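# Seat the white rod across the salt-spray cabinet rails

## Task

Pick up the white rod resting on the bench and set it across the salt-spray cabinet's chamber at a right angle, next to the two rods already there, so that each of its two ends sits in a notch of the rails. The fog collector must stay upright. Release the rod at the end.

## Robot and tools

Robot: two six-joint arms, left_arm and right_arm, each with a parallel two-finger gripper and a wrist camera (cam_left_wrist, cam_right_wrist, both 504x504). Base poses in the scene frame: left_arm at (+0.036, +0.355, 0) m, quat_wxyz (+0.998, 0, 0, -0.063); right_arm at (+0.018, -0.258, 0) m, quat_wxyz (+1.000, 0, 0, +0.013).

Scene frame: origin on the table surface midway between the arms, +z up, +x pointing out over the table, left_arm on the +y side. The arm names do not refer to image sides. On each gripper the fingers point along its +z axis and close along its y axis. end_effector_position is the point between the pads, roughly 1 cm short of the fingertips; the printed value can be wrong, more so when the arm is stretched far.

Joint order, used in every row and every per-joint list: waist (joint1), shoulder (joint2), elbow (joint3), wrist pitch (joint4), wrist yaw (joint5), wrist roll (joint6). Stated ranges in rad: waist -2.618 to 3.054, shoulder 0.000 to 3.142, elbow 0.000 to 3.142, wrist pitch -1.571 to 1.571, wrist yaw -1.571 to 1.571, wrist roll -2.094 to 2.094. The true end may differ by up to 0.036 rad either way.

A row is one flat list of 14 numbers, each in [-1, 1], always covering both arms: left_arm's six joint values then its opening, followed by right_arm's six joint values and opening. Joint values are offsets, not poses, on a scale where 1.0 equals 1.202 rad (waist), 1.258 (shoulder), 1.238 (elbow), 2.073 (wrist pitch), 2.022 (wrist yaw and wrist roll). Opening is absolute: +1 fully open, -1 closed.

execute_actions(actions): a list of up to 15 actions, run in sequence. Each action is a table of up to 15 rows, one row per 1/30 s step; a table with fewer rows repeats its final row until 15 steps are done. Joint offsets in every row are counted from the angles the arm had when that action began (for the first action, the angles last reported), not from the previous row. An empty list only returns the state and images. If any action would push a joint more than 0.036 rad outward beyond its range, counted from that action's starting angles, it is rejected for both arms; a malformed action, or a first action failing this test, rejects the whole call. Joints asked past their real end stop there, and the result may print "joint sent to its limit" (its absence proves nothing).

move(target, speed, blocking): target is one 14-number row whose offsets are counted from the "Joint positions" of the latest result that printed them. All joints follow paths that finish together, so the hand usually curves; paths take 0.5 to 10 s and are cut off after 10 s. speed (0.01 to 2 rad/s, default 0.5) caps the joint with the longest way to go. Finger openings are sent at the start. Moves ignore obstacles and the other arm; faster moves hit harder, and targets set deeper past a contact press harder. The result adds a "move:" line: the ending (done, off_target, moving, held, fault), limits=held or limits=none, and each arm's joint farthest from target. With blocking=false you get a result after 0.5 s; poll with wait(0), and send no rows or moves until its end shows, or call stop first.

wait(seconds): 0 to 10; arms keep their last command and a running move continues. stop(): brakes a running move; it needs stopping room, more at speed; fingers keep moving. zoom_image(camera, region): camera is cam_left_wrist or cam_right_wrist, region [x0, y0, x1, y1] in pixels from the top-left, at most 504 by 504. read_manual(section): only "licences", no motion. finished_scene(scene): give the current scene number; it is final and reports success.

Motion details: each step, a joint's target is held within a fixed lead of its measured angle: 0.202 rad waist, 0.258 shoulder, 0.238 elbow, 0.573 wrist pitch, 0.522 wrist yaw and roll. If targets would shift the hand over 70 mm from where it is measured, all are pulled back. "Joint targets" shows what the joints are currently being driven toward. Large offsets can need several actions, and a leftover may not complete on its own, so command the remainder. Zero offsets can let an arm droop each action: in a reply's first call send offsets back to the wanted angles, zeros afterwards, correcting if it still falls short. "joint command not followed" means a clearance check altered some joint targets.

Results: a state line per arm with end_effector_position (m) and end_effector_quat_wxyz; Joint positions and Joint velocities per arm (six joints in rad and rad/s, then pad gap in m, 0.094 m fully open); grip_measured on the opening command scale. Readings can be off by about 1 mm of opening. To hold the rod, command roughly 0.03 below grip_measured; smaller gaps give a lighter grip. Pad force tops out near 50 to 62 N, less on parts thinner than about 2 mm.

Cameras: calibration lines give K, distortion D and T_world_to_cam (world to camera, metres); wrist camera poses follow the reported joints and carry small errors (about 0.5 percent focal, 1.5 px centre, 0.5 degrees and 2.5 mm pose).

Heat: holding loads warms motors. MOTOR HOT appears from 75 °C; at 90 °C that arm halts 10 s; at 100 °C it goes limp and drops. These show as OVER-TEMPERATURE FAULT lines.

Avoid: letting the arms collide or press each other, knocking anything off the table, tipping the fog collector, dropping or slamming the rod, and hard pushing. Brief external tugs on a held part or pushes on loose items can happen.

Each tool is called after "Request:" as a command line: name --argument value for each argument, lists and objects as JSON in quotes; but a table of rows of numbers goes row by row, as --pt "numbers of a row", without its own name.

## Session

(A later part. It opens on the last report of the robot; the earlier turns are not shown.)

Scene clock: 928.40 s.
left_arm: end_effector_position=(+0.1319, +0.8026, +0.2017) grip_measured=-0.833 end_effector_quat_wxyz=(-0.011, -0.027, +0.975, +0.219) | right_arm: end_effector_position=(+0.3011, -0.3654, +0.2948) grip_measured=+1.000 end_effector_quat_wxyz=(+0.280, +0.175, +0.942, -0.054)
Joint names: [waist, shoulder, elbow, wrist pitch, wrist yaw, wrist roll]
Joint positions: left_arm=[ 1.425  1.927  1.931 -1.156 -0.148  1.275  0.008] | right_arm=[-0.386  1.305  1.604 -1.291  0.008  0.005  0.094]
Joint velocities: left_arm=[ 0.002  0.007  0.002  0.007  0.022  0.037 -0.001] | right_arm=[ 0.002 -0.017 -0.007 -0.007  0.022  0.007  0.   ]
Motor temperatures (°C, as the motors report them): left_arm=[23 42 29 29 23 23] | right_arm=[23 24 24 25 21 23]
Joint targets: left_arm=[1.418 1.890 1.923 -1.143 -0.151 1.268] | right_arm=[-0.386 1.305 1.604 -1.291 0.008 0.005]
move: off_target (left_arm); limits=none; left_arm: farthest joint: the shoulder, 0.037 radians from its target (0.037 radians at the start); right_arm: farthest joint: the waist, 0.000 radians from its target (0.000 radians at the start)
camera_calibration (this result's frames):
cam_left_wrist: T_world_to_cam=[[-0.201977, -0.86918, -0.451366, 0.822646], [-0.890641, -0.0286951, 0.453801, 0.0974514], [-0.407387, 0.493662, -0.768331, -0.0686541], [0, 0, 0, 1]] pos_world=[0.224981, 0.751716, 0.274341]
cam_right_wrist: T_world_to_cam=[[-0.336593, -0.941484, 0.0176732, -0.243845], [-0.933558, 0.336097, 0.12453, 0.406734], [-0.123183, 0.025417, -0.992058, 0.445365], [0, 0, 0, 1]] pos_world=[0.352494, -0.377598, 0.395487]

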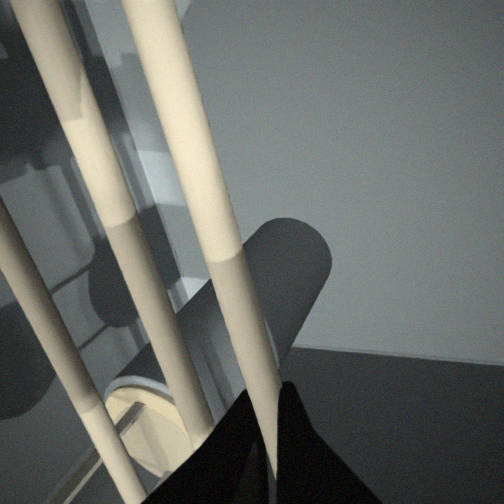

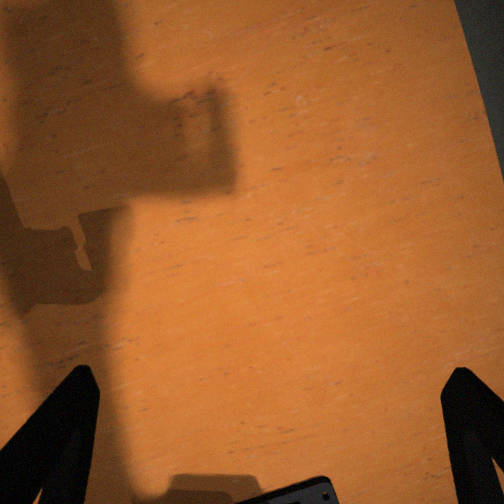

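Request:
zoom_image --camera "cam_left_wrist" --region '[0, 0, 252, 252]'

Region (0, 0, 252, 252) of cam_left_wrist's 504x504 image, scaled by 2.000, with more detail than that image has.

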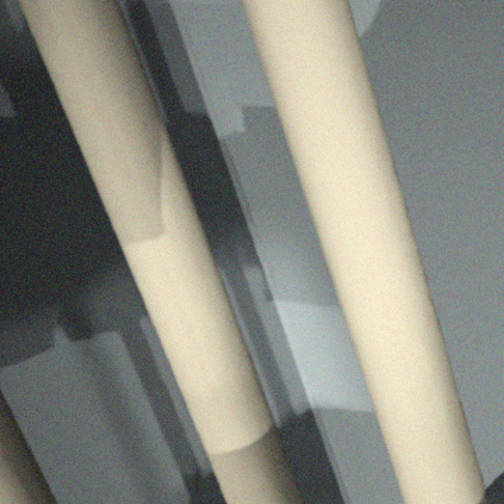

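Request:
move --target '[-0.0058,-0.0294,-0.0147,0.0101,-0.0015,-0.0035,-0.865,0,0,0,0,0,0,1]' --speed 0.03

Scene clock: 953.93 s.
left_arm: end_effector_position=(+0.1321, +0.8035, +0.2007) grip_measured=-0.833 end_effector_quat_wxyz=(-0.011, -0.027, +0.975, +0.221) | right_arm: end_effector_position=(+0.3011, -0.3654, +0.2948) grip_measured=+1.000 end_effector_quat_wxyz=(+0.280, +0.175, +0.942, -0.054)
Joint names: [waist, shoulder, elbow, wrist pitch, wrist yaw, wrist roll]
Joint positions: left_arm=[ 1.425  1.927  1.925 -1.147 -0.148  1.275  0.008] | right_arm=[-0.386  1.305  1.604 -1.291  0.008  0.005  0.094]
Joint velocities: left_arm=[ 0.002  0.002  0.012  0.066 -0.007  0.051 -0.   ] | right_arm=[-0.007  0.017 -0.002  0.037 -0.022  0.007  0.   ]
Motor temperatures (°C, as the motors report them): left_arm=[23 43 29 29 23 23] | right_arm=[23 24 24 25 21 23]
Joint targets: left_arm=[1.418 1.890 1.913 -1.135 -0.151 1.268] | right_arm=[-0.386 1.305 1.604 -1.291 0.008 0.005]
move: off_target (left_arm); limits=none; left_arm: farthest joint: the shoulder, 0.037 radians from its target (0.037 radians at the start); right_arm: farthest joint: the waist, 0.000 radians from its target (0.000 radians at the start)
camera_calibration (this result's frames):
cam_left_wrist: T_world_to_cam=[[-0.201233, -0.867913, -0.454128, 0.822531], [-0.891076, -0.0303405, 0.452839, 0.0997476], [-0.406803, 0.495789, -0.76727, -0.0717923], [0, 0, 0, 1]] pos_world=[0.225198, 0.752506, 0.273281]
cam_right_wrist: T_world_to_cam=[[-0.336593, -0.941484, 0.0176732, -0.243845], [-0.933558, 0.336097, 0.12453, 0.406734], [-0.123183, 0.025417, -0.992058, 0.445365], [0, 0, 0, 1]] pos_world=[0.352494, -0.377598, 0.395487]

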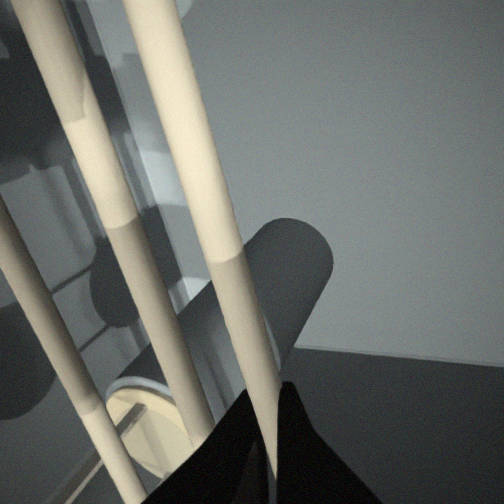

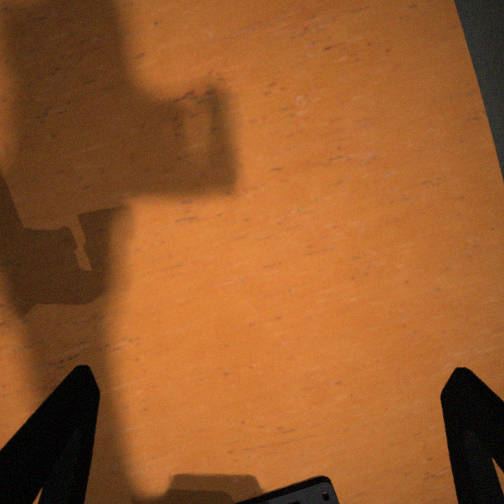

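Request:
execute_actions --actions '[[[-0.0058,-0.0294,-0.0048,0.0058,-0.0015,-0.0035,-0.865,0,0,0,0,0,0,1],[-0.0058,-0.0294,-0.0048,0.0058,-0.0015,-0.0035,-0.865,0,0,0,0,0,0,1],[-0.0058,-0.0294,-0.0048,0.0058,-0.0015,-0.0035,-0.865,0,0,0,0,0,0,1],[-0.0058,-0.0294,-0.0048,0.0058,-0.0015,-0.0035,-0.84,0,0,0,0,0,0,1],[-0.0058,-0.0294,-0.0048,0.0058,-0.0015,-0.0035,-0.82,0,0,0,0,0,0,1],[-0.0058,-0.0294,-0.0048,0.0058,-0.0015,-0.0035,-0.80,0,0,0,0,0,0,1],[-0.0058,-0.0294,-0.0048,0.0058,-0.0015,-0.0035,-0.78,0,0,0,0,0,0,1],[-0.0058,-0.0294,-0.0048,0.0058,-0.0015,-0.0035,-0.76,0,0,0,0,0,0,1],[-0.0058,-0.0294,-0.0048,0.0058,-0.0015,-0.0035,-0.74,0,0,0,0,0,0,1],[-0.0058,-0.0294,-0.0048,0.0058,-0.0015,-0.0035,-0.72,0,0,0,0,0,0,1]]]'

Scene clock: 973.57 s.
left_arm: end_effector_position=(+0.1322, +0.8039, +0.2044) grip_measured=-0.722 end_effector_quat_wxyz=(-0.009, -0.028, +0.974, +0.226) | right_arm: end_effector_position=(+0.3011, -0.3654, +0.2948) grip_measured=+1.000 end_effector_quat_wxyz=(+0.280, +0.175, +0.942, -0.054)
Joint names: [waist, shoulder, elbow, wrist pitch, wrist yaw, wrist roll]
Joint positions: left_arm=[ 1.425  1.92   1.925 -1.143 -0.148  1.275  0.013] | right_arm=[-0.386  1.305  1.604 -1.291  0.008  0.005  0.094]
Joint velocities: left_arm=[ 0.002 -0.012 -0.017  0.007  0.022 -0.11   0.001] | right_arm=[-0.007 -0.007 -0.002  0.007 -0.007 -0.022  0.   ]
Motor temperatures (°C, as the motors report them): left_arm=[23 44 29 29 23 23] | right_arm=[23 24 24 25 21 23]
Joint targets: left_arm=[1.418 1.890 1.919 -1.135 -0.151 1.268] | right_arm=[-0.386 1.305 1.604 -1.291 0.008 0.005]
camera_calibration (this result's frames):
cam_left_wrist: T_world_to_cam=[[-0.19984, -0.862839, -0.464298, 0.822285], [-0.892305, -0.0355008, 0.450034, 0.103027], [-0.40479, 0.504231, -0.762821, -0.0771385], [0, 0, 0, 1]] pos_world=[0.225032, 0.752053, 0.276577]
cam_right_wrist: T_world_to_cam=[[-0.336593, -0.941484, 0.0176732, -0.243845], [-0.933558, 0.336097, 0.12453, 0.406734], [-0.123183, 0.025417, -0.992058, 0.445365], [0, 0, 0, 1]] pos_world=[0.352494, -0.377598, 0.395487]

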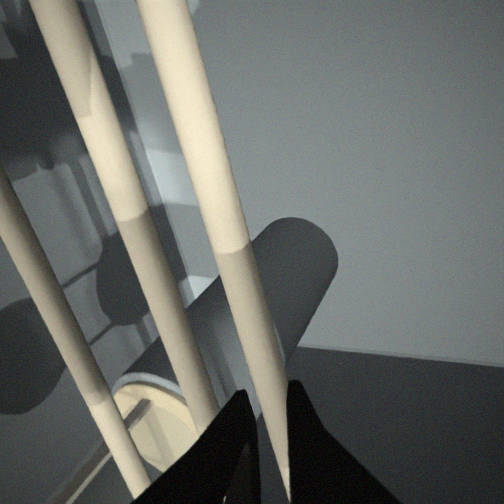

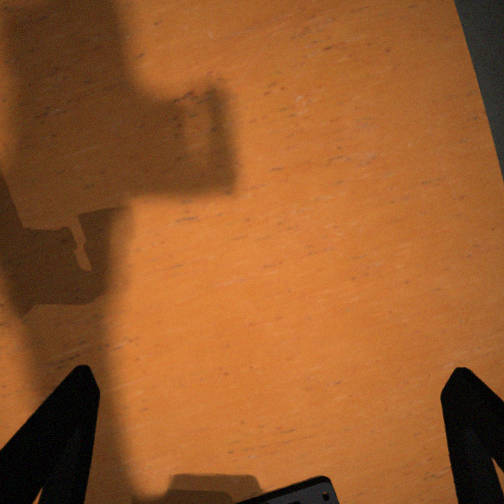

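Request:
execute_actions --actions '[[[-0.0058,-0.022,0.0,0.005,-0.0015,-0.0035,-0.68,0,0,0,0,0,0,1],[-0.0058,-0.022,0.005,0.005,-0.0015,-0.0035,-0.65,0,0,0,0,0,0,1],[-0.0058,-0.022,0.01,0.005,-0.0015,-0.0035,-0.62,0,0,0,0,0,0,1]]]'

Scene clock: 993.17 s.
left_arm: end_effector_position=(+0.1324, +0.8048, +0.2048) grip_measured=-0.622 end_effector_quat_wxyz=(-0.009, -0.028, +0.973, +0.228) | right_arm: end_effector_position=(+0.3011, -0.3654, +0.2948) grip_measured=+1.000 end_effector_quat_wxyz=(+0.280, +0.175, +0.942, -0.054)
Joint names: [waist, shoulder, elbow, wrist pitch, wrist yaw, wrist roll]
Joint positions: left_arm=[ 1.425  1.92   1.925 -1.139 -0.148  1.275  0.018] | right_arm=[-0.386  1.305  1.604 -1.291  0.008  0.005  0.094]
Joint velocities: left_arm=[-0.012 -0.002 -0.002 -0.066 -0.051 -0.051 -0.001] | right_arm=[-0.032 -0.002  0.002  0.007 -0.007  0.022  0.   ]
Motor temperatures (°C, as the motors report them): left_arm=[23 44 29 29 23 23] | right_arm=[23 24 24 25 21 23]
Joint targets: left_arm=[1.418 1.892 1.938 -1.133 -0.151 1.268] | right_arm=[-0.386 1.305 1.604 -1.291 0.008 0.005]
camera_calibration (this result's frames):
cam_left_wrist: T_world_to_cam=[[-0.199316, -0.860954, -0.468007, 0.822492], [-0.892811, -0.0373177, 0.448882, 0.104853], [-0.403932, 0.507311, -0.761232, -0.0800782], [0, 0, 0, 1]] pos_world=[0.225203, 0.752665, 0.276907]
cam_right_wrist: T_world_to_cam=[[-0.336593, -0.941484, 0.0176732, -0.243845], [-0.933558, 0.336097, 0.12453, 0.406734], [-0.123183, 0.025417, -0.992058, 0.445365], [0, 0, 0, 1]] pos_world=[0.352494, -0.377598, 0.395487]

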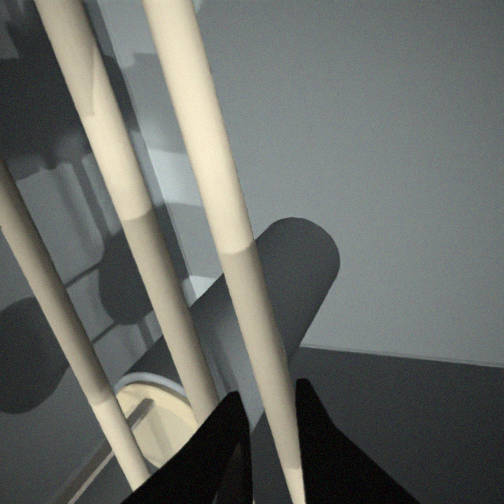

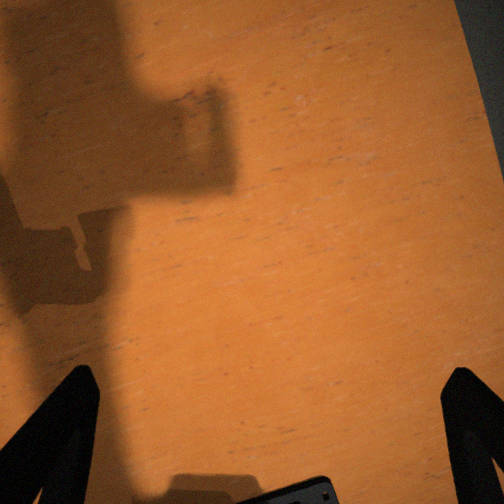

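Request:
execute_actions --actions '[[[-0.0058,-0.022,0.01,0.0,-0.0015,-0.0035,-0.60,0,0,0,0,0,0,1],[-0.0058,-0.022,0.01,-0.002,-0.0015,-0.0035,-0.58,0,0,0,0,0,0,1],[-0.0058,-0.022,0.01,-0.004,-0.0015,-0.0035,-0.56,0,0,0,0,0,0,1],[-0.0058,-0.022,0.01,-0.006,-0.0015,-0.0035,-0.55,0,0,0,0,0,0,1],[-0.0058,-0.022,0.01,-0.008,-0.0015,-0.0035,-0.55,0,0,0,0,0,0,1]]]'

Scene clock: 1007.40 s.
left_arm: end_effector_position=(+0.1324, +0.8048, +0.2048) grip_measured=-0.552 end_effector_quat_wxyz=(-0.009, -0.028, +0.973, +0.228) | right_arm: end_effector_position=(+0.3011, -0.3654, +0.2948) grip_measured=+1.000 end_effector_quat_wxyz=(+0.280, +0.175, +0.942, -0.054)
Joint names: [waist, shoulder, elbow, wrist pitch, wrist yaw, wrist roll]
Joint positions: left_arm=[ 1.425  1.92   1.925 -1.139 -0.148  1.275  0.021] | right_arm=[-0.386  1.305  1.604 -1.291  0.008  0.005  0.094]
Joint velocities: left_arm=[ 0.007 -0.012 -0.012 -0.081 -0.037 -0.022  0.001] | right_arm=[-0.007 -0.002 -0.002 -0.066 -0.007 -0.022  0.   ]
Motor temperatures (°C, as the motors report them): left_arm=[23 44 30 29 23 23] | right_arm=[23 24 24 25 21 23]
Joint targets: left_arm=[1.418 1.892 1.938 -1.156 -0.151 1.268] | right_arm=[-0.386 1.305 1.604 -1.291 0.008 0.005]
camera_calibration (this result's frames):
cam_left_wrist: T_world_to_cam=[[-0.199316, -0.860954, -0.468007, 0.822492], [-0.892811, -0.0373177, 0.448882, 0.104853], [-0.403932, 0.507311, -0.761232, -0.0800782], [0, 0, 0, 1]] pos_world=[0.225203, 0.752665, 0.276907]
cam_right_wrist: T_world_to_cam=[[-0.336593, -0.941484, 0.0176732, -0.243845], [-0.933558, 0.336097, 0.12453, 0.406734], [-0.123183, 0.025417, -0.992058, 0.445365], [0, 0, 0, 1]] pos_world=[0.352494, -0.377598, 0.395487]

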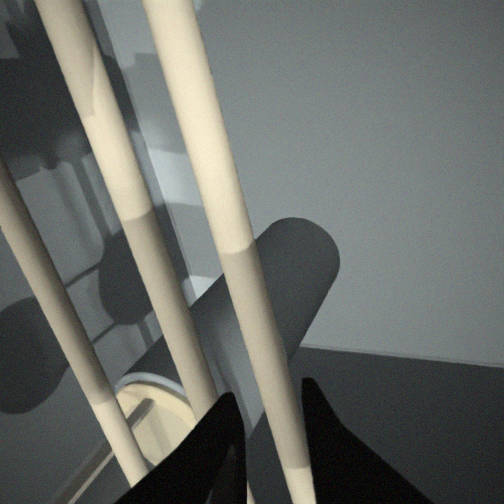

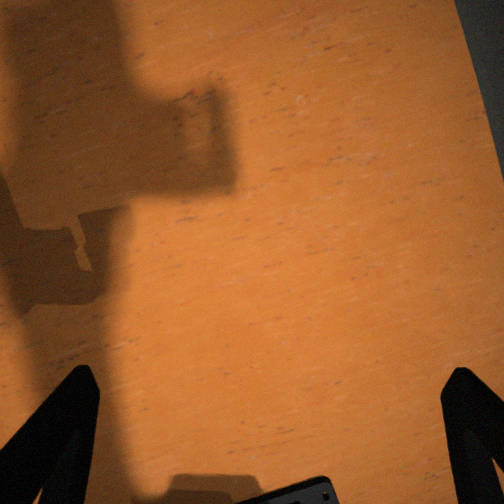

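Request:
zoom_image --camera "cam_left_wrist" --region '[0, 0, 252, 252]'

Request:
zoom_image --camera "cam_left_wrist" --region '[100, 250, 352, 502]'

Region (0, 0, 252, 252) of cam_left_wrist's 504x504 image, scaled by 2.000, with more detail than that image has.

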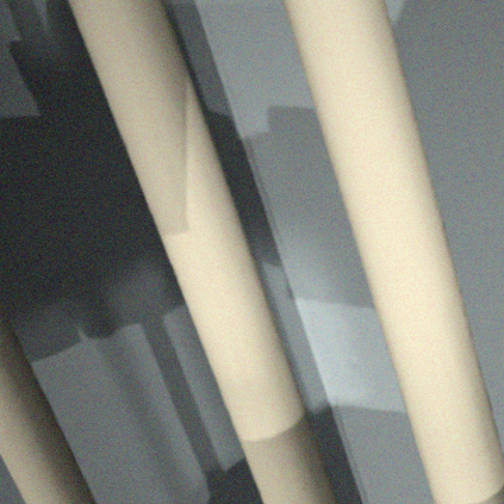

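Region (100, 250, 352, 502) of cam_left_wrist's 504x504 image, scaled by 2.000, with more detail than that image has.

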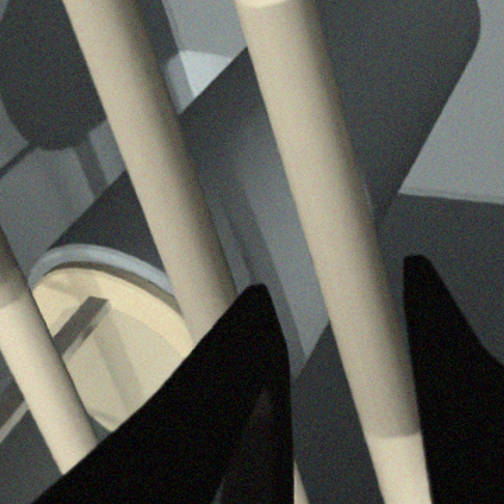

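Request:
execute_actions --actions '[[[-0.0058,-0.022,0.01,-0.010,-0.0015,-0.0035,-0.55,0,0,0,0,0,0,1],[-0.0058,-0.022,0.01,-0.012,-0.0015,-0.0035,-0.55,0,0,0,0,0,0,1],[-0.0058,-0.022,0.01,-0.014,-0.0015,-0.0035,-0.55,0,0,0,0,0,0,1],[-0.0058,-0.022,0.01,-0.016,-0.0015,-0.0035,-0.55,0,0,0,0,0,0,1],[-0.0058,-0.022,0.01,-0.018,-0.0015,-0.0035,-0.55,0,0,0,0,0,0,1]]]'

Scene clock: 1041.37 s.
left_arm: end_effector_position=(+0.1313, +0.8009, +0.2030) grip_measured=-0.552 end_effector_quat_wxyz=(-0.011, -0.027, +0.975, +0.220) | right_arm: end_effector_position=(+0.3011, -0.3654, +0.2948) grip_measured=+1.000 end_effector_quat_wxyz=(+0.280, +0.175, +0.942, -0.054)
Joint names: [waist, shoulder, elbow, wrist pitch, wrist yaw, wrist roll]
Joint positions: left_arm=[ 1.425  1.92   1.925 -1.157 -0.148  1.275  0.021] | right_arm=[-0.386  1.305  1.604 -1.291  0.008  0.005  0.094]
Joint velocities: left_arm=[-0.007 -0.002  0.002  0.007 -0.037  0.066 -0.001] | right_arm=[ 0.012 -0.002 -0.012 -0.081 -0.007 -0.007  0.   ]
Motor temperatures (°C, as the motors report them): left_arm=[23 44 31 28 23 23] | right_arm=[23 24 24 25 21 23]
Joint targets: left_arm=[1.418 1.892 1.938 -1.176 -0.151 1.268] | right_arm=[-0.386 1.305 1.604 -1.291 0.008 0.005]
camera_calibration (this result's frames):
cam_left_wrist: T_world_to_cam=[[-0.201528, -0.868901, -0.452104, 0.821507], [-0.890641, -0.0295222, 0.453748, 0.097052], [-0.407609, 0.494105, -0.767929, -0.0675254], [0, 0, 0, 1]] pos_world=[0.224471, 0.750038, 0.275514]
cam_right_wrist: T_world_to_cam=[[-0.336593, -0.941484, 0.0176732, -0.243845], [-0.933558, 0.336097, 0.12453, 0.406734], [-0.123183, 0.025417, -0.992058, 0.445365], [0, 0, 0, 1]] pos_world=[0.352494, -0.377598, 0.395487]

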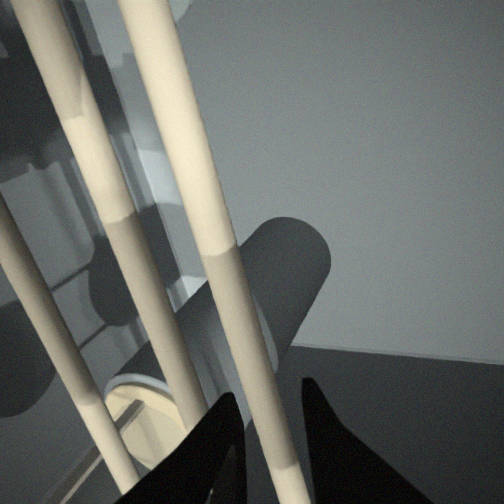

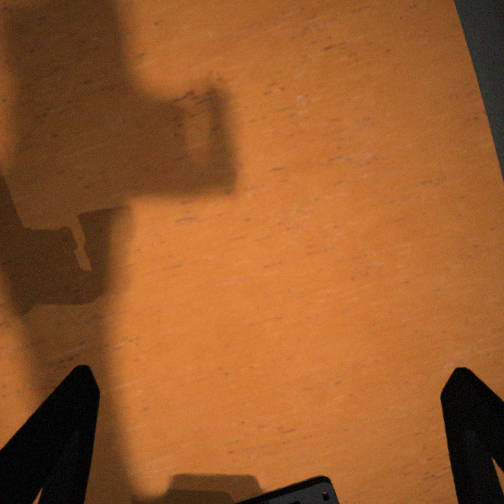

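Request:
move --target '[-0.0058,-0.0223,0.1244,-0.081,-0.0015,-0.0035,-0.55,0,0,0,0,0,0,1]' --speed 0.15

Scene clock: 1050.87 s.
left_arm: end_effector_position=(+0.1275, +0.7873, +0.2330) grip_measured=-0.552 end_effector_quat_wxyz=(-0.014, -0.027, +0.977, +0.212) | right_arm: end_effector_position=(+0.3011, -0.3654, +0.2948) grip_measured=+1.000 end_effector_quat_wxyz=(+0.280, +0.175, +0.942, -0.054)
Joint names: [waist, shoulder, elbow, wrist pitch, wrist yaw, wrist roll]
Joint positions: left_arm=[ 1.425  1.92   2.058 -1.306 -0.148  1.275  0.021] | right_arm=[-0.386  1.305  1.604 -1.291  0.008  0.005  0.094]
Joint velocities: left_arm=[ 0.007 -0.002  0.012 -0.037  0.022 -0.022  0.   ] | right_arm=[-0.007 -0.022 -0.002  0.007 -0.066 -0.066  0.   ]
Motor temperatures (°C, as the motors report them): left_arm=[23 44 31 28 23 23] | right_arm=[23 24 24 25 21 23]
Joint targets: left_arm=[1.418 1.892 2.079 -1.325 -0.151 1.268] | right_arm=[-0.386 1.305 1.604 -1.291 0.008 0.005]
move: off_target (left_arm); limits=none; left_arm: farthest joint: the shoulder, 0.028 radians from its target (0.028 radians at the start); right_arm: farthest joint: the waist, 0.000 radians from its target (0.000 radians at the start)
camera_calibration (this result's frames):
cam_left_wrist: T_world_to_cam=[[-0.203575, -0.876251, -0.43674, 0.824979], [-0.888541, -0.0219808, 0.45827, 0.072375], [-0.41116, 0.481354, -0.77411, -0.0273266], [0, 0, 0, 1]] pos_world=[0.221017, 0.737633, 0.305981]
cam_right_wrist: T_world_to_cam=[[-0.336593, -0.941484, 0.0176732, -0.243845], [-0.933558, 0.336097, 0.12453, 0.406734], [-0.123183, 0.025417, -0.992058, 0.445365], [0, 0, 0, 1]] pos_world=[0.352494, -0.377598, 0.395487]

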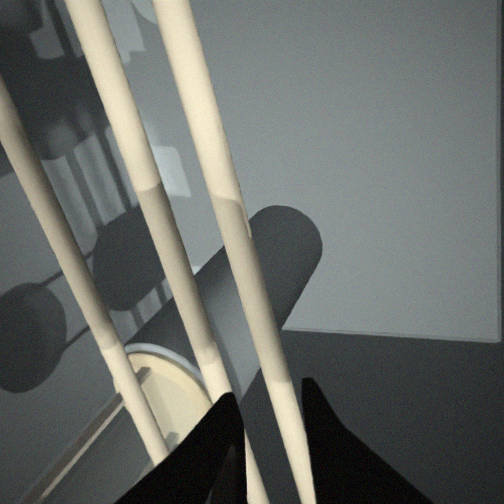

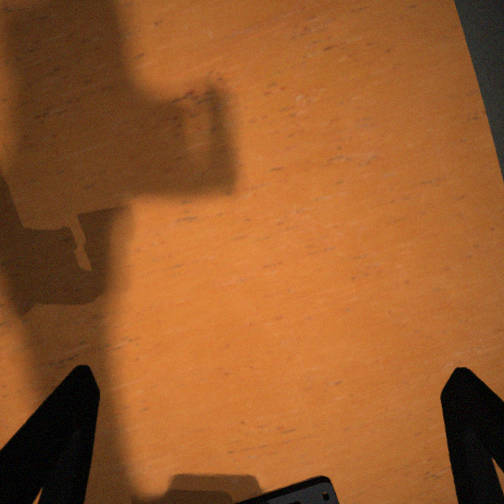

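Request:
move --target '[-0.1506,-0.1033,0.1712,0.003,0.0732,-0.6306,-0.55,0,0,0,0,0,0,1]' --speed 0.9

Scene clock: 1059.17 s.
left_arm: end_effector_position=(+0.2227, +0.7533, +0.3430) grip_measured=-0.552 end_effector_quat_wxyz=(+0.287, -0.499, +0.796, +0.189) | right_arm: end_effector_position=(+0.3011, -0.3654, +0.2948) grip_measured=+1.000 end_effector_quat_wxyz=(+0.280, +0.175, +0.942, -0.054)
Joint names: [waist, shoulder, elbow, wrist pitch, wrist yaw, wrist roll]
Joint positions: left_arm=[ 1.25   1.813  2.25  -1.307 -0.012  0.009  0.021] | right_arm=[-0.386  1.305  1.604 -1.291  0.008  0.005  0.094]
Joint velocities: left_arm=[-0.027  0.007 -0.002 -0.051  0.022 -0.081 -0.   ] | right_arm=[-0.007 -0.007 -0.002 -0.022  0.022 -0.022  0.   ]
Motor temperatures (°C, as the motors report them): left_arm=[23 44 31 28 23 23] | right_arm=[23 24 24 25 21 23]
Joint targets: left_arm=[1.244 1.790 2.270 -1.300 0.000 0.000] | right_arm=[-0.386 1.305 1.604 -1.291 0.008 0.005]
move: off_target (left_arm); limits=none; left_arm: farthest joint: the shoulder, 0.023 radians from its target (0.130 radians at the start); right_arm: farthest joint: the waist, 0.000 radians from its target (0.000 radians at the start)
camera_calibration (this result's frames):
cam_left_wrist: T_world_to_cam=[[0.801275, -0.56122, -0.20734, 0.322802], [-0.598292, -0.752857, -0.274323, 0.842997], [-0.00214224, 0.343858, -0.939019, 0.182328], [0, 0, 0, 1]] pos_world=[0.246095, 0.753124, 0.469392]
cam_right_wrist: T_world_to_cam=[[-0.336593, -0.941484, 0.0176732, -0.243845], [-0.933558, 0.336097, 0.12453, 0.406734], [-0.123183, 0.025417, -0.992058, 0.445365], [0, 0, 0, 1]] pos_world=[0.352494, -0.377598, 0.395487]

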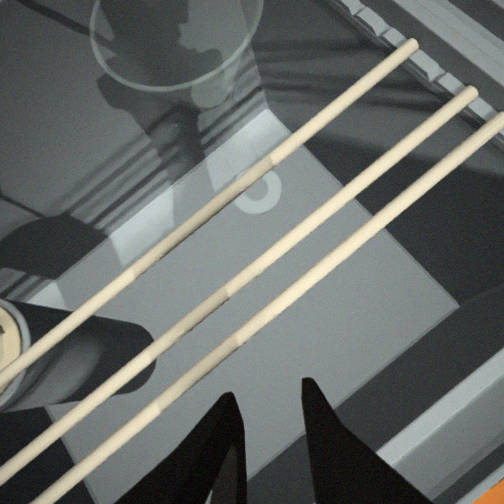

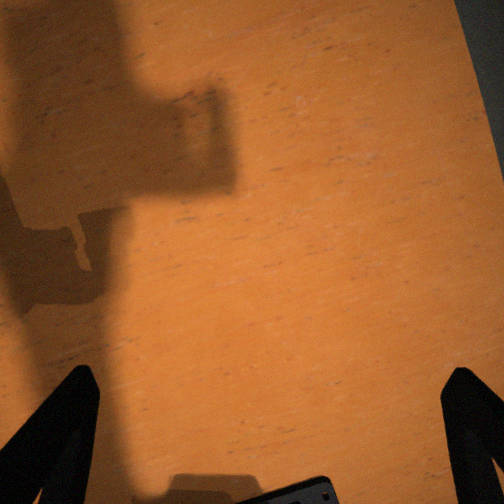

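Request:
zoom_image --camera "cam_left_wrist" --region '[336, 0, 504, 168]'

Region (336, 0, 504, 168) of cam_left_wrist's 504x504 image, scaled by 3.000, with more detail than that image has.

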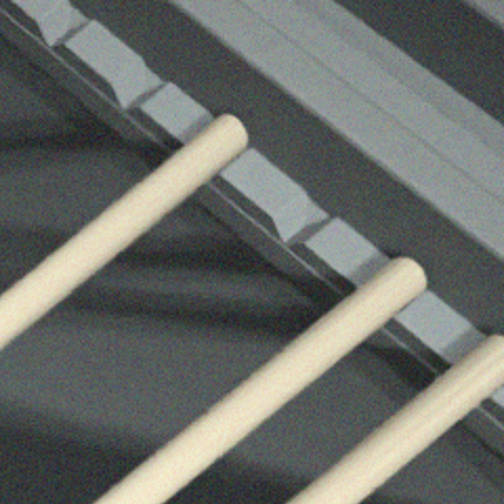

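Request:
move --target '[0.59,-0.018,0.016,0.003,0.006,-0.004,-0.55,0,0,0,0,0,0,1]' --speed 0.8

Scene clock: 1069.80 s.
left_arm: end_effector_position=(-0.0834, +0.7787, +0.3430) grip_measured=-0.552 end_effector_quat_wxyz=(-0.204, +0.746, -0.571, -0.276) | right_arm: end_effector_position=(+0.3011, -0.3654, +0.2948) grip_measured=+1.000 end_effector_quat_wxyz=(+0.280, +0.175, +0.942, -0.054)
Joint names: [waist, shoulder, elbow, wrist pitch, wrist yaw, wrist roll]
Joint positions: left_arm=[ 1.964  1.813  2.25  -1.307 -0.008  0.008  0.021] | right_arm=[-0.386  1.305  1.604 -1.291  0.008  0.005  0.094]
Joint velocities: left_arm=[-0.012 -0.007 -0.002 -0.066 -0.007 -0.022  0.001] | right_arm=[-0.017 -0.012 -0.002  0.022  0.051  0.007  0.   ]
Motor temperatures (°C, as the motors report them): left_arm=[23 43 31 29 23 23] | right_arm=[23 24 24 25 21 23]
Joint targets: left_arm=[1.959 1.790 2.269 -1.300 -0.000 0.001] | right_arm=[-0.386 1.305 1.604 -1.291 0.008 0.005]
move: off_target (left_arm); limits=none; left_arm: farthest joint: the shoulder, 0.022 radians from its target (0.022 radians at the start); right_arm: farthest joint: the waist, 0.000 radians from its target (0.000 radians at the start)
camera_calibration (this result's frames):
cam_left_wrist: T_world_to_cam=[[0.973935, 0.100029, -0.203578, 0.0804964], [0.0411325, -0.960514, -0.275174, 0.894333], [-0.223065, 0.259628, -0.939593, 0.220291], [0, 0, 0, 1]] pos_world=[-0.0660451, 0.793774, 0.469468]
cam_right_wrist: T_world_to_cam=[[-0.336593, -0.941484, 0.0176732, -0.243845], [-0.933558, 0.336097, 0.12453, 0.406734], [-0.123183, 0.025417, -0.992058, 0.445365], [0, 0, 0, 1]] pos_world=[0.352494, -0.377598, 0.395487]

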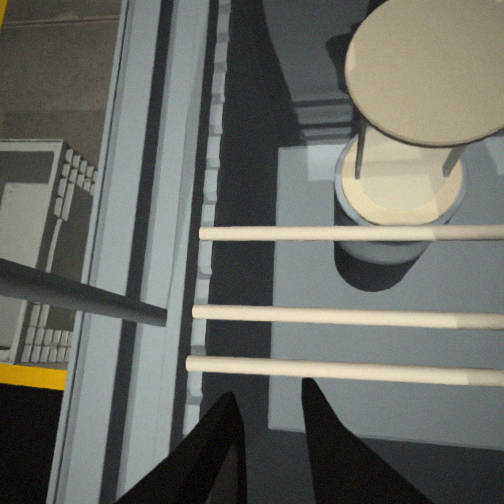

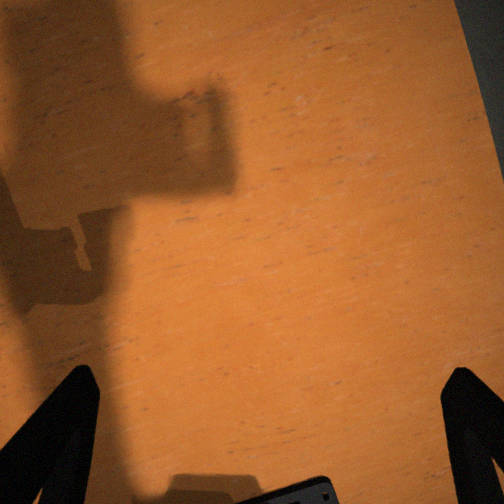

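Request:
zoom_image --camera "cam_left_wrist" --region '[160, 200, 328, 420]'

Region (160, 200, 328, 420) of cam_left_wrist's 504x504 image, scaled by 2.291, with more detail than that image has; it fills the left 385 columns of this view, and the rest is white.

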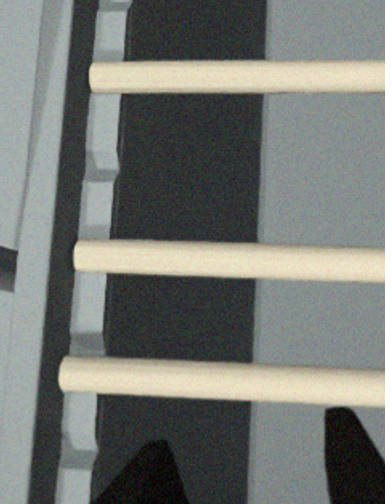

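Request:
zoom_image --camera "cam_left_wrist" --region '[170, 290, 270, 410]'

Region (170, 290, 270, 410) of cam_left_wrist's 504x504 image, scaled by 4.200, with more detail than that image has.

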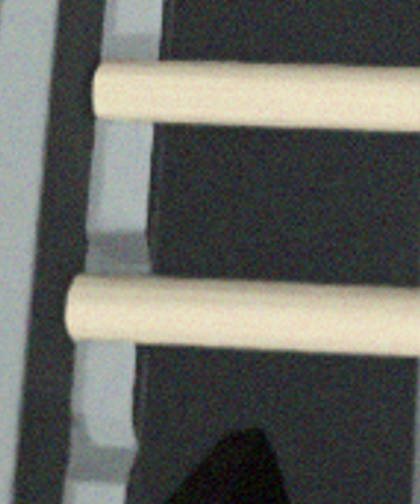

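Request:
move --target '[-0.004,0.0668,-0.2528,0.001,0.004,-0.004,-1,0,0,0,0,0,0,1]' --speed 0.4

Scene clock: 1151.60 s.
left_arm: end_effector_position=(-0.0785, +0.7612, +0.2038) grip_measured=-0.997 end_effector_quat_wxyz=(-0.090, +0.784, -0.601, -0.126) | right_arm: end_effector_position=(+0.3011, -0.3654, +0.2948) grip_measured=+1.000 end_effector_quat_wxyz=(+0.280, +0.175, +0.942, -0.054)
Joint names: [waist, shoulder, elbow, wrist pitch, wrist yaw, wrist roll]
Joint positions: left_arm=[ 1.964  1.894  1.94  -1.305 -0.008  0.007  0.   ] | right_arm=[-0.386  1.305  1.604 -1.291  0.008  0.005  0.094]
Joint velocities: left_arm=[-0.002  0.007 -0.007 -0.022 -0.037 -0.007 -0.   ] | right_arm=[-0.007 -0.012 -0.007 -0.007  0.037 -0.022  0.   ]
Motor temperatures (°C, as the motors report them): left_arm=[23 42 31 31 23 23] | right_arm=[23 24 24 25 21 23]
Joint targets: left_arm=[1.959 1.897 1.936 -1.304 -0.000 -0.000] | right_arm=[-0.386 1.305 1.604 -1.291 0.008 0.005]
move: done; limits=none; left_arm: farthest joint: the wrist yaw, 0.008 radians from its target (0.008 radians at the start); right_arm: farthest joint: the waist, 0.000 radians from its target (0.000 radians at the start)
camera_calibration (this result's frames):
cam_left_wrist: T_world_to_cam=[[0.991172, 0.0375923, -0.127143, 0.0825366], [0.0505798, -0.993649, 0.100515, 0.788385], [-0.122557, -0.106058, -0.986778, 0.391051], [0, 0, 0, 1]] pos_world=[-0.0737582, 0.821749, 0.317131]
cam_right_wrist: T_world_to_cam=[[-0.336593, -0.941484, 0.0176732, -0.243845], [-0.933558, 0.336097, 0.12453, 0.406734], [-0.123183, 0.025417, -0.992058, 0.445365], [0, 0, 0, 1]] pos_world=[0.352494, -0.377598, 0.395487]

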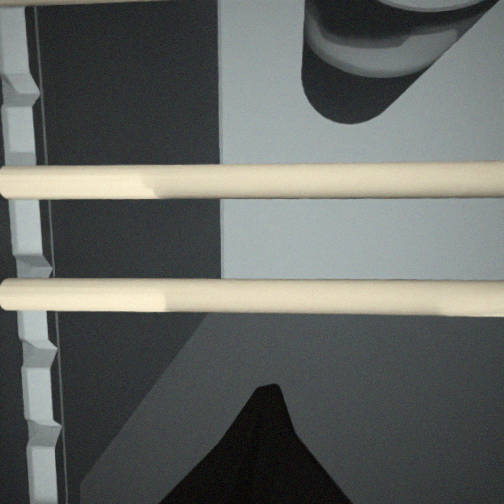

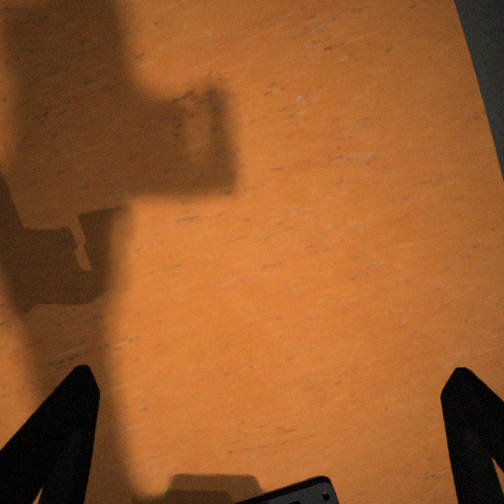

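Request:
execute_actions --actions '[[[-0.004,0.003,0.015,-0.006,0.004,-0.004,-1,0,0,0,0,0,0,1],[-0.004,0.005,0.019,-0.008,0.004,-0.004,-1,0,0,0,0,0,0,1],[-0.004,0.009,0.024,-0.009,0.004,-0.004,-1,0,0,0,0,0,0,1],[-0.004,0.013,0.030,-0.010,0.004,-0.004,-1,0,0,0,0,0,0,1],[-0.004,0.017,0.035,-0.011,0.004,-0.004,-1,0,0,0,0,0,0,1],[-0.004,0.021,0.041,-0.012,0.004,-0.004,-1,0,0,0,0,0,0,1],[-0.004,0.025,0.046,-0.013,0.004,-0.004,-1,0,0,0,0,0,0,1],[-0.004,0.029,0.052,-0.0135,0.004,-0.004,-1,0,0,0,0,0,0,1],[-0.004,0.033,0.057,-0.014,0.004,-0.004,-1,0,0,0,0,0,0,1],[-0.004,0.037,0.063,-0.015,0.004,-0.004,-1,0,0,0,0,0,0,1],[-0.004,0.041,0.068,-0.0155,0.004,-0.004,-1,0,0,0,0,0,0,1],[-0.004,0.045,0.073,-0.016,0.004,-0.004,-1,0,0,0,0,0,0,1],[-0.004,0.049,0.078,-0.017,0.004,-0.004,-1,0,0,0,0,0,0,1],[-0.004,0.052,0.082,-0.0175,0.004,-0.004,-1,0,0,0,0,0,0,1],[-0.004,0.055,0.0856,-0.018,0.004,-0.004,-1,0,0,0,0,0,0,1]]]'

Request:
wait --seconds 0.5

Scene clock: 1171.30 s.
left_arm: end_effector_position=(-0.0814, +0.7717, +0.2081) grip_measured=-0.997 end_effector_quat_wxyz=(-0.093, +0.783, -0.601, -0.130) | right_arm: end_effector_position=(+0.3011, -0.3654, +0.2948) grip_measured=+1.000 end_effector_quat_wxyz=(+0.280, +0.175, +0.942, -0.054)
Joint names: [waist, shoulder, elbow, wrist pitch, wrist yaw, wrist roll]
Joint positions: left_arm=[ 1.964  1.938  2.015 -1.327 -0.008  0.007  0.   ] | right_arm=[-0.386  1.305  1.604 -1.291  0.008  0.005  0.094]
Joint velocities: left_arm=[ 0.017  0.144  0.129 -0.066  0.022 -0.051 -0.001] | right_arm=[ 0.017 -0.002 -0.007  0.022 -0.007  0.007  0.   ]
Motor temperatures (°C, as the motors report them): left_arm=[23 42 30 30 23 23] | right_arm=[23 24 24 25 21 23]
Joint targets: left_arm=[1.959 1.963 2.046 -1.343 -0.000 -0.001] | right_arm=[-0.386 1.305 1.604 -1.291 0.008 0.005]
camera_calibration (this result's frames):
cam_left_wrist: T_world_to_cam=[[0.990849, 0.0391346, -0.129178, 0.0847513], [0.0511712, -0.994516, 0.0912151, 0.801229], [-0.1249, -0.0969906, -0.987417, 0.388931], [0, 0, 0, 1]] pos_world=[-0.0763983, 0.831241, 0.321901]
cam_right_wrist: T_world_to_cam=[[-0.336593, -0.941484, 0.0176732, -0.243845], [-0.933558, 0.336097, 0.12453, 0.406734], [-0.123183, 0.025417, -0.992058, 0.445365], [0, 0, 0, 1]] pos_world=[0.352494, -0.377598, 0.395487]

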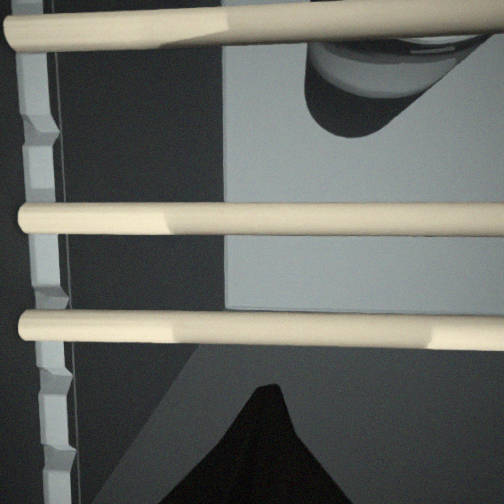

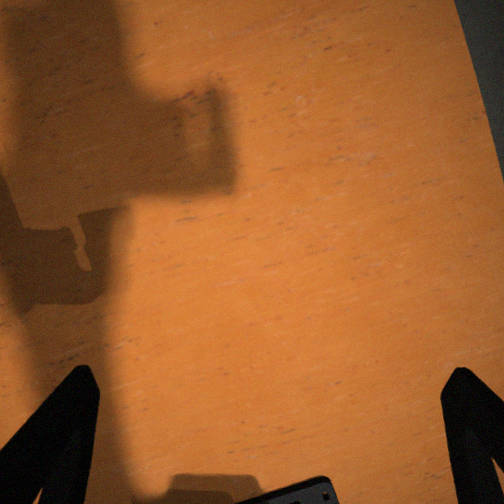

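Scene clock: 1171.80 s.
left_arm: end_effector_position=(-0.0816, +0.7723, +0.2042) grip_measured=-0.997 end_effector_quat_wxyz=(-0.089, +0.784, -0.601, -0.125) | right_arm: end_effector_position=(+0.3011, -0.3654, +0.2948) grip_measured=+1.000 end_effector_quat_wxyz=(+0.280, +0.175, +0.942, -0.054)
Joint names: [waist, shoulder, elbow, wrist pitch, wrist yaw, wrist roll]
Joint positions: left_arm=[ 1.964  1.95   2.021 -1.333 -0.008  0.007  0.   ] | right_arm=[-0.386  1.305  1.604 -1.291  0.008  0.005  0.094]
Joint velocities: left_arm=[-0.022  0.002 -0.007 -0.066 -0.007 -0.037 -0.001] | right_arm=[-0.012  0.007 -0.012 -0.007 -0.022 -0.037  0.   ]
Motor temperatures (°C, as the motors report them): left_arm=[23 42 31 30 23 23] | right_arm=[23 24 24 25 21 23]
Joint targets: left_arm=[1.959 1.963 2.046 -1.342 -0.000 -0.001] | right_arm=[-0.386 1.305 1.604 -1.291 0.008 0.005]
wait: 0.50 s; at rest by 0.40 s
camera_calibration (this result's frames):
cam_left_wrist: T_world_to_cam=[[0.991287, 0.0375372, -0.126255, 0.0850523], [0.0508365, -0.993296, 0.103822, 0.798585], [-0.121512, -0.109336, -0.98655, 0.39479], [0, 0, 0, 1]] pos_world=[-0.0769369, 0.833203, 0.317308]
cam_right_wrist: T_world_to_cam=[[-0.336593, -0.941484, 0.0176732, -0.243845], [-0.933558, 0.336097, 0.12453, 0.406734], [-0.123183, 0.025417, -0.992058, 0.445365], [0, 0, 0, 1]] pos_world=[0.352494, -0.377598, 0.395487]

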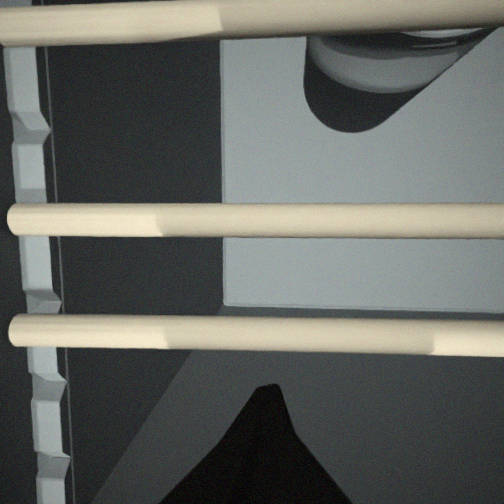

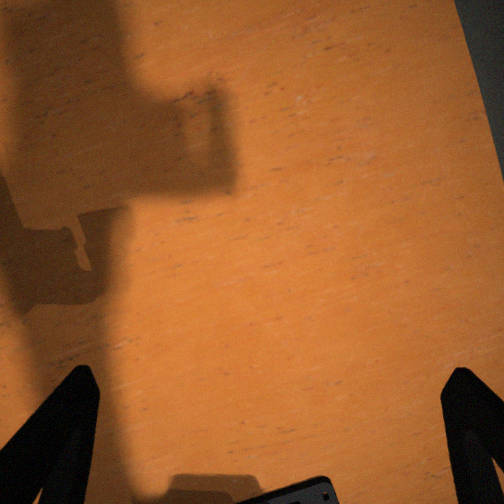

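Request:
execute_actions --actions '[[[-0.004,0.012,0.022,-0.0046,0.004,-0.004,-1,0,0,0,0,0,0,1],[-0.004,0.014,0.0245,-0.005,0.004,-0.004,-1,0,0,0,0,0,0,1],[-0.004,0.016,0.027,-0.0053,0.004,-0.004,-1,0,0,0,0,0,0,1],[-0.004,0.018,0.029,-0.0057,0.004,-0.004,-1,0,0,0,0,0,0,1],[-0.004,0.020,0.0315,-0.006,0.004,-0.004,-1,0,0,0,0,0,0,1],[-0.004,0.022,0.034,-0.0064,0.004,-0.004,-1,0,0,0,0,0,0,1],[-0.004,0.024,0.036,-0.0067,0.004,-0.004,-1,0,0,0,0,0,0,1],[-0.004,0.026,0.038,-0.007,0.004,-0.004,-1,0,0,0,0,0,0,1],[-0.004,0.028,0.0405,-0.0074,0.004,-0.004,-1,0,0,0,0,0,0,1],[-0.004,0.030,0.043,-0.0078,0.004,-0.004,-1,0,0,0,0,0,0,1],[-0.004,0.032,0.045,-0.0081,0.004,-0.004,-1,0,0,0,0,0,0,1],[-0.004,0.034,0.047,-0.0085,0.004,-0.004,-1,0,0,0,0,0,0,1],[-0.004,0.036,0.049,-0.0088,0.004,-0.004,-1,0,0,0,0,0,0,1],[-0.004,0.037,0.0505,-0.009,0.004,-0.004,-1,0,0,0,0,0,0,1],[-0.004,0.0382,0.0517,-0.0092,0.004,-0.004,-1,0,0,0,0,0,0,1]]]'

Request:
wait --seconds 0.5

Scene clock: 1186.20 s.
left_arm: end_effector_position=(-0.0834, +0.7787, +0.2030) grip_measured=-0.997 end_effector_quat_wxyz=(-0.090, +0.784, -0.601, -0.125) | right_arm: end_effector_position=(+0.3011, -0.3654, +0.2948) grip_measured=+1.000 end_effector_quat_wxyz=(+0.280, +0.175, +0.942, -0.054)
Joint names: [waist, shoulder, elbow, wrist pitch, wrist yaw, wrist roll]
Joint positions: left_arm=[ 1.964  1.98   2.058 -1.34  -0.008  0.006  0.   ] | right_arm=[-0.386  1.305  1.604 -1.291  0.008  0.005  0.094]
Joint velocities: left_arm=[ 0.002  0.1    0.046 -0.081  0.037 -0.007 -0.   ] | right_arm=[ 0.012 -0.012 -0.012  0.022 -0.007 -0.051  0.   ]
Motor temperatures (°C, as the motors report them): left_arm=[23 41 32 29 23 23] | right_arm=[23 24 24 25 21 23]
Joint targets: left_arm=[1.959 1.999 2.085 -1.352 -0.000 -0.002] | right_arm=[-0.386 1.305 1.604 -1.291 0.008 0.005]
camera_calibration (this result's frames):
cam_left_wrist: T_world_to_cam=[[0.991275, 0.0383126, -0.126119, 0.0857784], [0.0515459, -0.993304, 0.103395, 0.805355], [-0.121313, -0.108994, -0.986612, 0.393847], [0, 0, 0, 1]] pos_world=[-0.078764, 0.839603, 0.316123]
cam_right_wrist: T_world_to_cam=[[-0.336593, -0.941484, 0.0176732, -0.243845], [-0.933558, 0.336097, 0.12453, 0.406734], [-0.123183, 0.025417, -0.992058, 0.445365], [0, 0, 0, 1]] pos_world=[0.352494, -0.377598, 0.395487]

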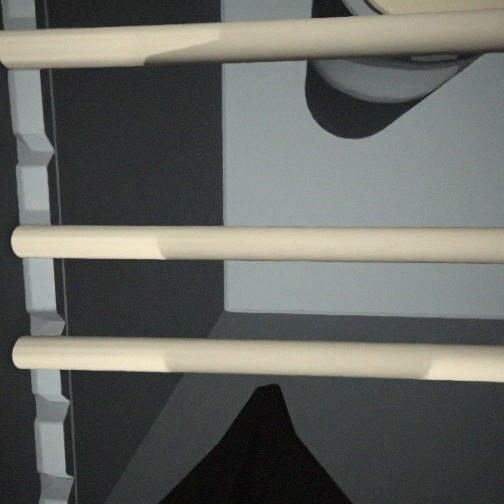

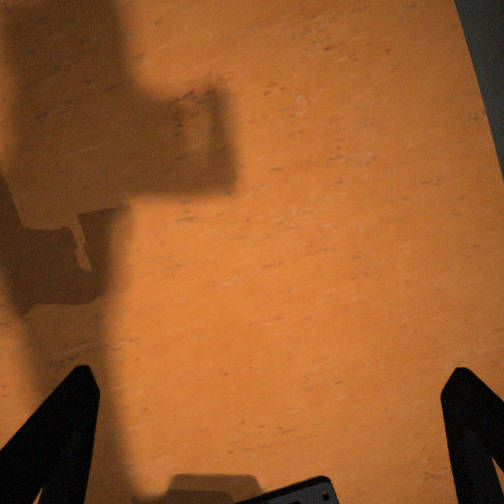

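Scene clock: 1186.70 s.
left_arm: end_effector_position=(-0.0834, +0.7788, +0.2013) grip_measured=-0.997 end_effector_quat_wxyz=(-0.088, +0.785, -0.601, -0.123) | right_arm: end_effector_position=(+0.3011, -0.3654, +0.2948) grip_measured=+1.000 end_effector_quat_wxyz=(+0.280, +0.175, +0.942, -0.054)
Joint names: [waist, shoulder, elbow, wrist pitch, wrist yaw, wrist roll]
Joint positions: left_arm=[ 1.964  1.985  2.06  -1.342 -0.008  0.006  0.   ] | right_arm=[-0.386  1.305  1.604 -1.291  0.008  0.005  0.094]
Joint velocities: left_arm=[-0.002 -0.012  0.002  0.022 -0.007  0.007 -0.   ] | right_arm=[-0.002 -0.002  0.022 -0.007 -0.051 -0.037  0.   ]
Motor temperatures (°C, as the motors report them): left_arm=[23 41 32 29 23 23] | right_arm=[23 24 24 25 21 23]
Joint targets: left_arm=[1.959 1.999 2.085 -1.352 -0.000 -0.002] | right_arm=[-0.386 1.305 1.604 -1.291 0.008 0.005]
wait: 0.50 s; at rest by 0.27 s
camera_calibration (this result's frames):
cam_left_wrist: T_world_to_cam=[[0.991465, 0.0376202, -0.124827, 0.0858798], [0.0513851, -0.992718, 0.108953, 0.804021], [-0.119819, -0.114437, -0.986178, 0.396469], [0, 0, 0, 1]] pos_world=[-0.0789569, 0.840306, 0.314109]
cam_right_wrist: T_world_to_cam=[[-0.336593, -0.941484, 0.0176732, -0.243845], [-0.933558, 0.336097, 0.12453, 0.406734], [-0.123183, 0.025417, -0.992058, 0.445365], [0, 0, 0, 1]] pos_world=[0.352494, -0.377598, 0.395487]

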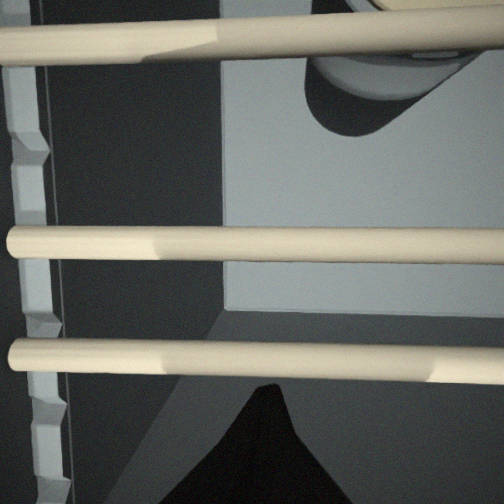

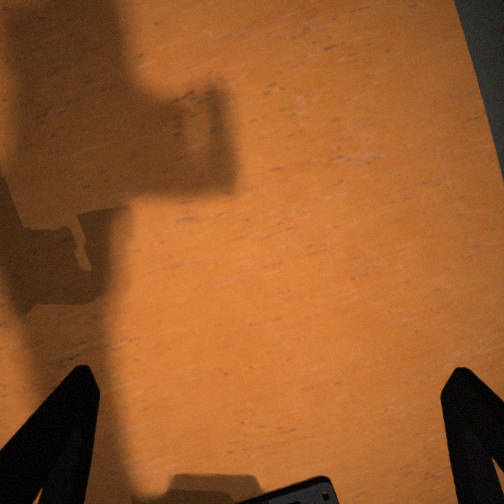

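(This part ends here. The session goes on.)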